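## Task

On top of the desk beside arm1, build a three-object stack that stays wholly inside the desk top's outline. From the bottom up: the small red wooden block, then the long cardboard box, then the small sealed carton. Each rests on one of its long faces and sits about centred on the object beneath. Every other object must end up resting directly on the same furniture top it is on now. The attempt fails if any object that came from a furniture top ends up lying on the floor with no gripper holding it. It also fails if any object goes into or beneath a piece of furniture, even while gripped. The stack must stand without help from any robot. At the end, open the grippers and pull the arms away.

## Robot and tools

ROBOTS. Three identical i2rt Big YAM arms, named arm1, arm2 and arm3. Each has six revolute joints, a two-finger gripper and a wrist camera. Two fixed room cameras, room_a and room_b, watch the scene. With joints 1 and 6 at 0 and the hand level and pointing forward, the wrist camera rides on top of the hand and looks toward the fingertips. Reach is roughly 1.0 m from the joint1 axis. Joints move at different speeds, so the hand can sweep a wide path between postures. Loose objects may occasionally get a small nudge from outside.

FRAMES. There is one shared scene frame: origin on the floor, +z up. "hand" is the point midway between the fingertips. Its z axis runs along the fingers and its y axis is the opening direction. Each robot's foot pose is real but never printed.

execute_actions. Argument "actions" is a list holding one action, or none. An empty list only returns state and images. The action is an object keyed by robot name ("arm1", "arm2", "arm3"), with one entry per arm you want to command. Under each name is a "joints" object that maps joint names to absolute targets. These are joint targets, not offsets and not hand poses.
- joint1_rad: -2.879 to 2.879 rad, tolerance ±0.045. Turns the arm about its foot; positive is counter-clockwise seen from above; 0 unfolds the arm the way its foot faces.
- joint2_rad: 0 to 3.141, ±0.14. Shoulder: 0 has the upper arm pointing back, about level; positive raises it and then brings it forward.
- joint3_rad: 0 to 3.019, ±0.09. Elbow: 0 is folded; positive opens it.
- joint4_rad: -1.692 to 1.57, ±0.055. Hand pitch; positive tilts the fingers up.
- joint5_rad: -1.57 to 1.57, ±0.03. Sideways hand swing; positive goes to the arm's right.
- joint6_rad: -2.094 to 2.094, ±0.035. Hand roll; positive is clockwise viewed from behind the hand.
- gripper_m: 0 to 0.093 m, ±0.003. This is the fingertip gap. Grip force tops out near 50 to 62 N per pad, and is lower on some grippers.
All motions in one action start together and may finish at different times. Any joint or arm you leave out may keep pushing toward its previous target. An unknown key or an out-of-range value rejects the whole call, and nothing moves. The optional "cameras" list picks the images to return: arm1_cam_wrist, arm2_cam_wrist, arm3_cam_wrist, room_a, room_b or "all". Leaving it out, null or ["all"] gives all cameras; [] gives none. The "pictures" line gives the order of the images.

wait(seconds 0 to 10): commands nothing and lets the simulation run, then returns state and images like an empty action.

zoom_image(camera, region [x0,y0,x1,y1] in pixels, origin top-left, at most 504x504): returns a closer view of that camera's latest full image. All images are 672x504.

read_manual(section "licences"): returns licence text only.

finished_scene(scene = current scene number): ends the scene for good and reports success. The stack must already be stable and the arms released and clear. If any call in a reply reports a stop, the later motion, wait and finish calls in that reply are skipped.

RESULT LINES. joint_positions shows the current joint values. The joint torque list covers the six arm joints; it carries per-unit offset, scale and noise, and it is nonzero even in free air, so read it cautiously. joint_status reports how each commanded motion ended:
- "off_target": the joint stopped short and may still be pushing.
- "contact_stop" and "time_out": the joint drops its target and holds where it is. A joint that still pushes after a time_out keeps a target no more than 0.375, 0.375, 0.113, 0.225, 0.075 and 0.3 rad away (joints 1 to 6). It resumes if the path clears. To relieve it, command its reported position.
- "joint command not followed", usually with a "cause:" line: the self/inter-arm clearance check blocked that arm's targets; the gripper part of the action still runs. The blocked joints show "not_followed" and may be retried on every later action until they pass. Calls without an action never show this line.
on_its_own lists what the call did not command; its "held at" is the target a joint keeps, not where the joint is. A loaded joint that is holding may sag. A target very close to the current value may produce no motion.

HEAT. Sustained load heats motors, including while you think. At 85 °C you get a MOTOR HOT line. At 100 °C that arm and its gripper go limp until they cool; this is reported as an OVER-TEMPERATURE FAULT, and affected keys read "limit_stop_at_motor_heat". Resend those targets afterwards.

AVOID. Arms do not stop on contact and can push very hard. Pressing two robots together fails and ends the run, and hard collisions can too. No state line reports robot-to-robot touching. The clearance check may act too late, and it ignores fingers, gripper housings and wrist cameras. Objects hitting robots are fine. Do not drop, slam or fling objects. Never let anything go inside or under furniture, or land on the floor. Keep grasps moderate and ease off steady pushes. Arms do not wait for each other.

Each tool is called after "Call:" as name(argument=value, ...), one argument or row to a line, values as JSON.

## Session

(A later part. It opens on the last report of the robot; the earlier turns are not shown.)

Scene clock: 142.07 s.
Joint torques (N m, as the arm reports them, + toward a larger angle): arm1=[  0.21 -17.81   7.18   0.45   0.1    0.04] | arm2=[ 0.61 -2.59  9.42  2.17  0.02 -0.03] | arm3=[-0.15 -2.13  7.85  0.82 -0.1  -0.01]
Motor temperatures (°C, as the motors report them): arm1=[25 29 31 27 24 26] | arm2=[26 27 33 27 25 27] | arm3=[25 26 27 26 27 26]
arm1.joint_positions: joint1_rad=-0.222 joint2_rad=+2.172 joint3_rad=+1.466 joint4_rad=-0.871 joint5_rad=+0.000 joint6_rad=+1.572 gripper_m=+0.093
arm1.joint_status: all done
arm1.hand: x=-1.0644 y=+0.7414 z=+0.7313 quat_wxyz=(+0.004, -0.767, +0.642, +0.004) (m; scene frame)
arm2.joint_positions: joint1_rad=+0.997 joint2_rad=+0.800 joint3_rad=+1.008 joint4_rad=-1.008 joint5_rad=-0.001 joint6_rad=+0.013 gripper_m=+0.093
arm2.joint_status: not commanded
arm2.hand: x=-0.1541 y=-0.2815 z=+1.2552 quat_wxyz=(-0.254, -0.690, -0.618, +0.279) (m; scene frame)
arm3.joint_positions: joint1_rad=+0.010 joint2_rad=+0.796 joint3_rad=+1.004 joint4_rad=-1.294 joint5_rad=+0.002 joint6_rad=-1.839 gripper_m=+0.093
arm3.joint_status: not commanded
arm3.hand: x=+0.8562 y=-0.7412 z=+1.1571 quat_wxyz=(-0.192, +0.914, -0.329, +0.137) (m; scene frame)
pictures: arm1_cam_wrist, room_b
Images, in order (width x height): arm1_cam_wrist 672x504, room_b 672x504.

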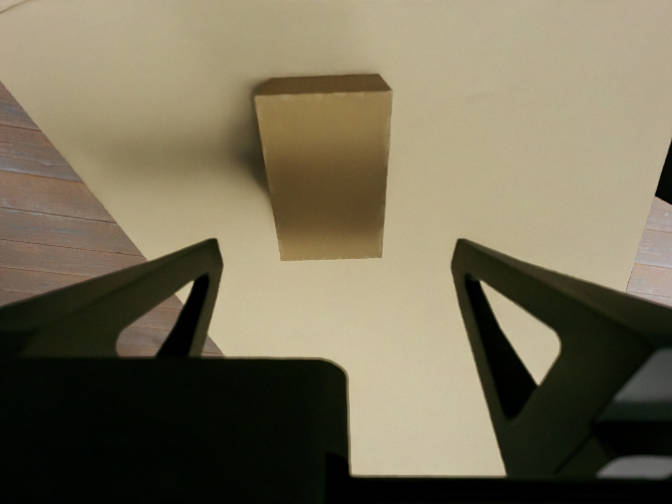

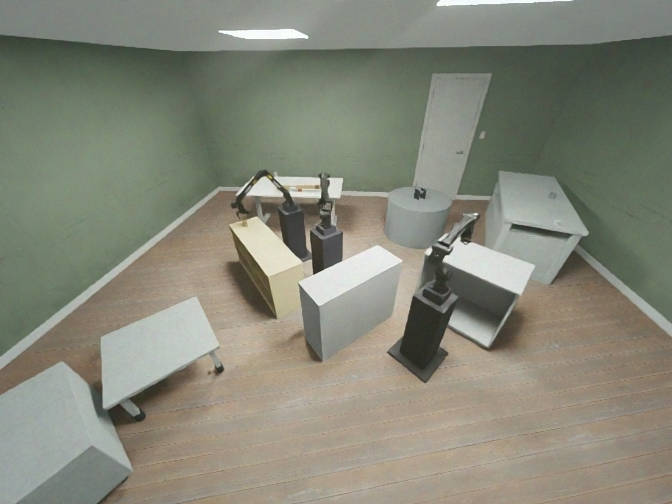

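Good.

Call:
execute_actions(
  actions=[
    {"arm1":{"joints":{"joint2_rad":2.32,"joint4_rad":-0.685}}},
  ],
  cameras=[],
)

Call:
execute_actions(
  actions=[
    {"arm1":{"joints":{"gripper_m":0}}},
  ],
  cameras=[],
)

Call:
execute_actions(
  actions=[
    {"arm1":{"joints":{"joint2_rad":1.95,"joint3_rad":1.7,"joint4_rad":-1.27}}},
  ],
  cameras=[],
)

Call:
execute_actions(
  actions=[
    {"arm1":{"joints":{"joint1_rad":-2.19,"joint6_rad":1.487}}},
  ],
  cameras=[],
)

Call:
execute_actions(
  actions=[
    {"arm1":{"joints":{"joint2_rad":2.05,"joint4_rad":-1.14}}},
  ],
  cameras=["arm1_cam_wrist"],
)

Scene clock: 145.73 s.
Joint torques (N m, as the arm reports them, + toward a larger angle): arm1=[  0.2  -19.41   6.32   0.54   0.1    0.04] | arm2=[ 0.46 -2.68  9.4   2.13  0.05 -0.01] | arm3=[-0.62 -1.76  7.83  0.84 -0.12  0.01]
Motor temperatures (°C, as the motors report them): arm1=[25 29 31 27 24 26] | arm2=[26 27 33 27 25 27] | arm3=[25 26 27 26 27 26]
arm1.joint_positions: joint1_rad=-0.222 joint2_rad=+2.329 joint3_rad=+1.466 joint4_rad=-0.697 joint5_rad=+0.000 joint6_rad=+1.572 gripper_m=+0.093
arm1.joint_status: all done
arm1.hand: x=-1.0664 y=+0.7420 z=+0.6434 quat_wxyz=(-0.003, -0.767, +0.642, +0.009) (m; scene frame)
arm2.joint_positions: joint1_rad=+0.997 joint2_rad=+0.800 joint3_rad=+1.008 joint4_rad=-1.008 joint5_rad=-0.001 joint6_rad=+0.013 gripper_m=+0.093
arm2.joint_status: not commanded
arm2.hand: x=-0.1541 y=-0.2815 z=+1.2552 quat_wxyz=(-0.254, -0.690, -0.618, +0.279) (m; scene frame)
arm3.joint_positions: joint1_rad=+0.010 joint2_rad=+0.796 joint3_rad=+1.004 joint4_rad=-1.294 joint5_rad=+0.002 joint6_rad=-1.839 gripper_m=+0.093
arm3.joint_status: not commanded
arm3.hand: x=+0.8562 y=-0.7412 z=+1.1571 quat_wxyz=(-0.192, +0.914, -0.329, +0.137) (m; scene frame)
pictures: none
No camera images: the call's "cameras" was empty. Leave "cameras" out to get every camera's image.

Scene clock: 146.43 s.
Joint torques (N m, as the arm reports them, + toward a larger angle): arm1=[  0.2  -19.41   6.31   0.46   0.1    0.03] | arm2=[ 0.89 -2.57  9.44  2.12  0.03 -0.04] | arm3=[-0.53 -1.96  7.88  0.92 -0.11 -0.01]
Motor temperatures (°C, as the motors report them): arm1=[25 29 31 27 24 26] | arm2=[26 27 33 27 25 27] | arm3=[25 26 27 26 27 26]
arm1.joint_positions: joint1_rad=-0.222 joint2_rad=+2.329 joint3_rad=+1.466 joint4_rad=-0.695 joint5_rad=+0.000 joint6_rad=+1.574 gripper_m=+0.059
arm1.joint_status: gripper_m off_target (ended at +0.059, target +0.000)
arm1.hand: x=-1.0667 y=+0.7420 z=+0.6434 quat_wxyz=(-0.003, -0.766, +0.642, +0.010) (m; scene frame)
arm2.joint_positions: joint1_rad=+0.997 joint2_rad=+0.800 joint3_rad=+1.008 joint4_rad=-1.008 joint5_rad=-0.001 joint6_rad=+0.013 gripper_m=+0.093
arm2.joint_status: not commanded
arm2.hand: x=-0.1541 y=-0.2815 z=+1.2552 quat_wxyz=(-0.254, -0.690, -0.618, +0.279) (m; scene frame)
arm3.joint_positions: joint1_rad=+0.010 joint2_rad=+0.796 joint3_rad=+1.004 joint4_rad=-1.294 joint5_rad=+0.002 joint6_rad=-1.839 gripper_m=+0.093
arm3.joint_status: not commanded
arm3.hand: x=+0.8562 y=-0.7412 z=+1.1571 quat_wxyz=(-0.192, +0.914, -0.329, +0.137) (m; scene frame)
pictures: none
No camera images: the call's "cameras" was empty. Leave "cameras" out to get every camera's image.

Scene clock: 148.10 s.
Joint torques (N m, as the arm reports them, + toward a larger angle): arm1=[  0.2  -19.08   8.51  -0.44   0.1    0.03] | arm2=[ 0.55 -2.95  9.48  2.28  0.03 -0.02] | arm3=[-0.14 -1.49  7.97  0.81 -0.09  0.04]
Motor temperatures (°C, as the motors report them): arm1=[25 29 31 27 24 26] | arm2=[26 27 33 27 25 27] | arm3=[25 26 27 26 27 26]
arm1.joint_positions: joint1_rad=-0.222 joint2_rad=+1.967 joint3_rad=+1.692 joint4_rad=-1.260 joint5_rad=+0.000 joint6_rad=+1.574 gripper_m=+0.059
arm1.joint_status: all done
arm1.hand: x=-1.0888 y=+0.7349 z=+0.9251 quat_wxyz=(-0.012, -0.766, +0.642, +0.017) (m; scene frame)
arm2.joint_positions: joint1_rad=+0.997 joint2_rad=+0.800 joint3_rad=+1.008 joint4_rad=-1.008 joint5_rad=-0.001 joint6_rad=+0.013 gripper_m=+0.093
arm2.joint_status: not commanded
arm2.hand: x=-0.1541 y=-0.2815 z=+1.2552 quat_wxyz=(-0.254, -0.690, -0.618, +0.279) (m; scene frame)
arm3.joint_positions: joint1_rad=+0.010 joint2_rad=+0.796 joint3_rad=+1.004 joint4_rad=-1.294 joint5_rad=+0.002 joint6_rad=-1.839 gripper_m=+0.093
arm3.joint_status: not commanded
arm3.hand: x=+0.8562 y=-0.7412 z=+1.1571 quat_wxyz=(-0.192, +0.914, -0.329, +0.137) (m; scene frame)
pictures: none
No camera images: the call's "cameras" was empty. Leave "cameras" out to get every camera's image.

Scene clock: 150.40 s.
Joint torques (N m, as the arm reports them, + toward a larger angle): arm1=[  0.97 -19.3    8.52  -0.43   0.01  -0.12] | arm2=[ 0.1  -2.63  9.46  2.11  0.04 -0.02] | arm3=[-0.36 -1.95  7.96  0.83 -0.11  0.01]
Motor temperatures (°C, as the motors report them): arm1=[25 30 31 27 24 26] | arm2=[26 27 33 27 25 27] | arm3=[25 26 27 26 27 26]
arm1.joint_positions: joint1_rad=-2.193 joint2_rad=+1.967 joint3_rad=+1.692 joint4_rad=-1.260 joint5_rad=+0.002 joint6_rad=+1.493 gripper_m=+0.059
arm1.joint_status: all done
arm1.hand: x=-0.3567 y=+1.4338 z=+0.9270 quat_wxyz=(+0.000, +0.072, +0.997, +0.022) (m; scene frame)
arm2.joint_positions: joint1_rad=+0.997 joint2_rad=+0.800 joint3_rad=+1.008 joint4_rad=-1.008 joint5_rad=-0.001 joint6_rad=+0.013 gripper_m=+0.093
arm2.joint_status: not commanded
arm2.hand: x=-0.1541 y=-0.2815 z=+1.2552 quat_wxyz=(-0.254, -0.690, -0.618, +0.279) (m; scene frame)
arm3.joint_positions: joint1_rad=+0.010 joint2_rad=+0.796 joint3_rad=+1.004 joint4_rad=-1.294 joint5_rad=+0.002 joint6_rad=-1.839 gripper_m=+0.093
arm3.joint_status: not commanded
arm3.hand: x=+0.8562 y=-0.7412 z=+1.1571 quat_wxyz=(-0.192, +0.914, -0.329, +0.137) (m; scene frame)
pictures: none
No camera images: the call's "cameras" was empty. Leave "cameras" out to get every camera's image.

Scene clock: 151.37 s.
Joint torques (N m, as the arm reports them, + toward a larger angle): arm1=[  0.98 -20.11   8.29   0.68   0.    -0.12] | arm2=[ 0.85 -2.75  9.43  2.22  0.04 -0.01] | arm3=[-0.34 -1.78  7.97  0.82 -0.11  0.01]
Motor temperatures (°C, as the motors report them): arm1=[25 30 31 27 24 26] | arm2=[26 27 33 27 25 27] | arm3=[25 26 27 26 27 26]
arm1.joint_positions: joint1_rad=-2.193 joint2_rad=+2.065 joint3_rad=+1.692 joint4_rad=-1.153 joint5_rad=+0.002 joint6_rad=+1.493 gripper_m=+0.059
arm1.joint_status: all done
arm1.hand: x=-0.3524 y=+1.4548 z=+0.8698 quat_wxyz=(+0.001, +0.072, +0.997, +0.027) (m; scene frame)
arm2.joint_positions: joint1_rad=+0.997 joint2_rad=+0.800 joint3_rad=+1.008 joint4_rad=-1.008 joint5_rad=-0.001 joint6_rad=+0.013 gripper_m=+0.093
arm2.joint_status: not commanded
arm2.hand: x=-0.1541 y=-0.2815 z=+1.2552 quat_wxyz=(-0.254, -0.690, -0.618, +0.279) (m; scene frame)
arm3.joint_positions: joint1_rad=+0.010 joint2_rad=+0.796 joint3_rad=+1.004 joint4_rad=-1.294 joint5_rad=+0.002 joint6_rad=-1.839 gripper_m=+0.093
arm3.joint_status: not commanded
arm3.hand: x=+0.8562 y=-0.7412 z=+1.1571 quat_wxyz=(-0.192, +0.914, -0.329, +0.137) (m; scene frame)
pictures: arm1_cam_wrist
Images, in order (width x height): arm1_cam_wrist 672x504.

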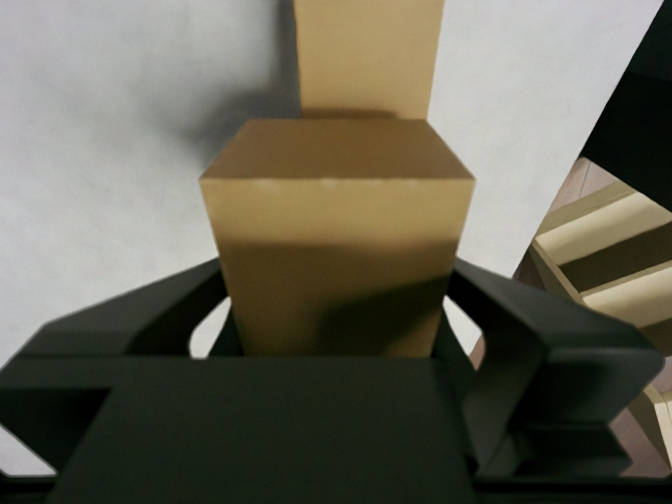

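Call:
execute_actions(
  actions=[
    {"arm1":{"joints":{"joint2_rad":2.105,"joint4_rad":-1.187}}},
  ],
  cameras=["arm1_cam_wrist"],
)

Call:
execute_actions(
  actions=[
    {"arm1":{"joints":{"gripper_m":0.093}}},
  ],
  cameras=[],
)

Call:
execute_actions(
  actions=[
    {"arm1":{"joints":{"joint2_rad":1.7,"joint4_rad":-1.4}}},
  ],
  cameras=["arm1_cam_wrist","room_a"],
)

Scene clock: 154.23 s.
Joint torques (N m, as the arm reports them, + toward a larger angle): arm1=[  0.94 -18.57   8.09  -0.58  -0.02  -0.11] | arm2=[ 0.48 -2.65  9.35  2.18  0.04 -0.01] | arm3=[-0.49 -1.8   8.01  0.8  -0.1   0.01]
Motor temperatures (°C, as the motors report them): arm1=[25 30 31 27 24 26] | arm2=[26 27 33 27 25 27] | arm3=[25 26 27 26 27 26]
arm1.joint_positions: joint1_rad=-2.193 joint2_rad=+2.097 joint3_rad=+1.692 joint4_rad=-1.177 joint5_rad=+0.003 joint6_rad=+1.493 gripper_m=+0.059
arm1.joint_status: all done
arm1.hand: x=-0.3544 y=+1.4463 z=+0.8506 quat_wxyz=(-0.003, +0.072, +0.997, -0.001) (m; scene frame)
arm2.joint_positions: joint1_rad=+0.997 joint2_rad=+0.800 joint3_rad=+1.008 joint4_rad=-1.008 joint5_rad=-0.001 joint6_rad=+0.013 gripper_m=+0.093
arm2.joint_status: not commanded
arm2.hand: x=-0.1541 y=-0.2815 z=+1.2552 quat_wxyz=(-0.254, -0.690, -0.618, +0.279) (m; scene frame)
arm3.joint_positions: joint1_rad=+0.010 joint2_rad=+0.796 joint3_rad=+1.004 joint4_rad=-1.294 joint5_rad=+0.002 joint6_rad=-1.839 gripper_m=+0.093
arm3.joint_status: not commanded
arm3.hand: x=+0.8562 y=-0.7412 z=+1.1571 quat_wxyz=(-0.192, +0.914, -0.329, +0.137) (m; scene frame)
pictures: arm1_cam_wrist
Images, in order (width x height): arm1_cam_wrist 672x504.

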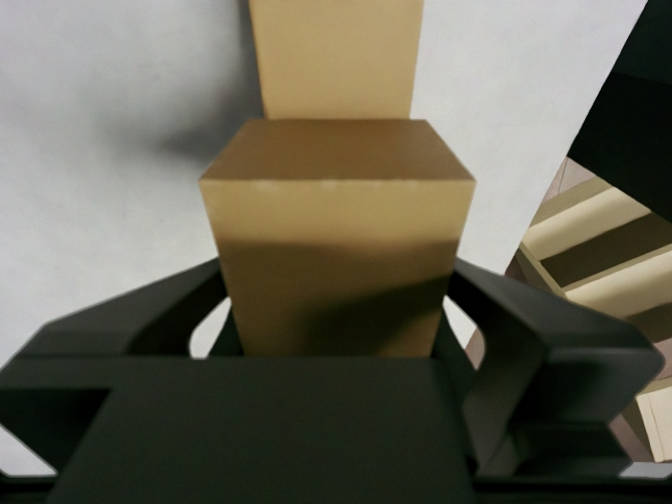

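Scene clock: 154.93 s.
Joint torques (N m, as the arm reports them, + toward a larger angle): arm1=[  1.06 -18.23   8.09  -0.55  -0.02  -0.11] | arm2=[ 0.72 -2.73  9.38  2.19  0.01 -0.01] | arm3=[-0.59 -1.61  7.9   0.82 -0.09  0.  ]
Motor temperatures (°C, as the motors report them): arm1=[25 30 31 27 24 26] | arm2=[26 27 33 27 25 27] | arm3=[25 26 27 26 27 26]
arm1.joint_positions: joint1_rad=-2.193 joint2_rad=+2.097 joint3_rad=+1.692 joint4_rad=-1.177 joint5_rad=+0.003 joint6_rad=+1.493 gripper_m=+0.093
arm1.joint_status: all done
arm1.hand: x=-0.3544 y=+1.4463 z=+0.8506 quat_wxyz=(-0.003, +0.072, +0.997, -0.001) (m; scene frame)
arm2.joint_positions: joint1_rad=+0.997 joint2_rad=+0.800 joint3_rad=+1.008 joint4_rad=-1.008 joint5_rad=-0.001 joint6_rad=+0.013 gripper_m=+0.093
arm2.joint_status: not commanded
arm2.hand: x=-0.1541 y=-0.2815 z=+1.2552 quat_wxyz=(-0.254, -0.690, -0.618, +0.279) (m; scene frame)
arm3.joint_positions: joint1_rad=+0.010 joint2_rad=+0.796 joint3_rad=+1.004 joint4_rad=-1.294 joint5_rad=+0.002 joint6_rad=-1.839 gripper_m=+0.093
arm3.joint_status: not commanded
arm3.hand: x=+0.8562 y=-0.7412 z=+1.1571 quat_wxyz=(-0.192, +0.914, -0.329, +0.137) (m; scene frame)
pictures: none
No camera images: the call's "cameras" was empty. Leave "cameras" out to get every camera's image.

Scene clock: 156.50 s.
Joint torques (N m, as the arm reports them, + toward a larger angle): arm1=[  0.94 -15.49   9.05  -0.16  -0.01  -0.13] | arm2=[ 0.28 -2.55  9.27  2.21  0.01 -0.02] | arm3=[-0.35 -1.57  7.86  0.88 -0.11  0.03]
Motor temperatures (°C, as the motors report them): arm1=[25 30 31 27 24 26] | arm2=[26 27 33 27 25 27] | arm3=[25 26 27 26 27 26]
arm1.joint_positions: joint1_rad=-2.193 joint2_rad=+1.708 joint3_rad=+1.692 joint4_rad=-1.390 joint5_rad=+0.002 joint6_rad=+1.493 gripper_m=+0.093
arm1.joint_status: all done
arm1.hand: x=-0.3653 y=+1.3896 z=+1.0701 quat_wxyz=(+0.010, +0.072, +0.994, +0.086) (m; scene frame)
arm2.joint_positions: joint1_rad=+0.997 joint2_rad=+0.800 joint3_rad=+1.008 joint4_rad=-1.008 joint5_rad=-0.001 joint6_rad=+0.013 gripper_m=+0.093
arm2.joint_status: not commanded
arm2.hand: x=-0.1541 y=-0.2815 z=+1.2552 quat_wxyz=(-0.254, -0.690, -0.618, +0.279) (m; scene frame)
arm3.joint_positions: joint1_rad=+0.010 joint2_rad=+0.796 joint3_rad=+1.004 joint4_rad=-1.294 joint5_rad=+0.002 joint6_rad=-1.839 gripper_m=+0.093
arm3.joint_status: not commanded
arm3.hand: x=+0.8562 y=-0.7412 z=+1.1571 quat_wxyz=(-0.192, +0.914, -0.329, +0.137) (m; scene frame)
pictures: arm1_cam_wrist, room_a
Images, in order (width x height): arm1_cam_wrist 672x504, room_a 672x504.

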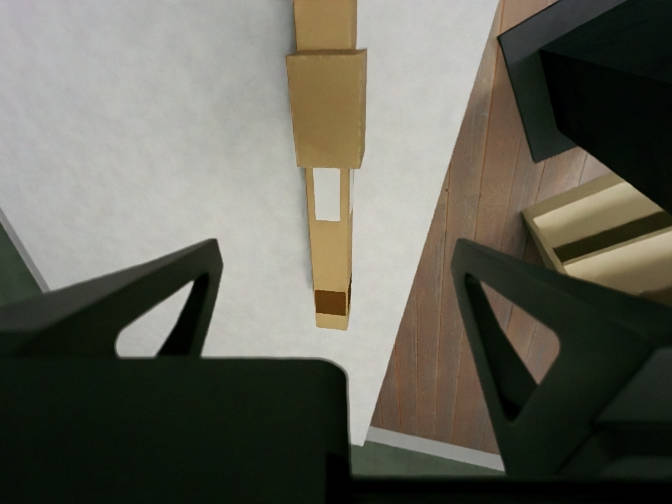

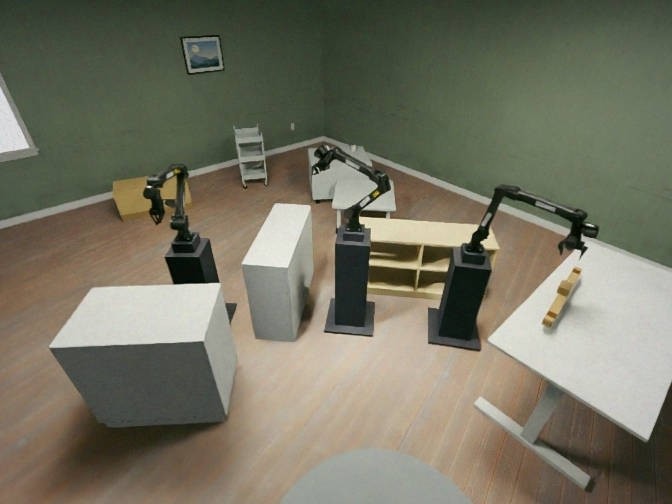

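Call:
finished_scene(
  scene=1,
)

The scene is finished: the task was done.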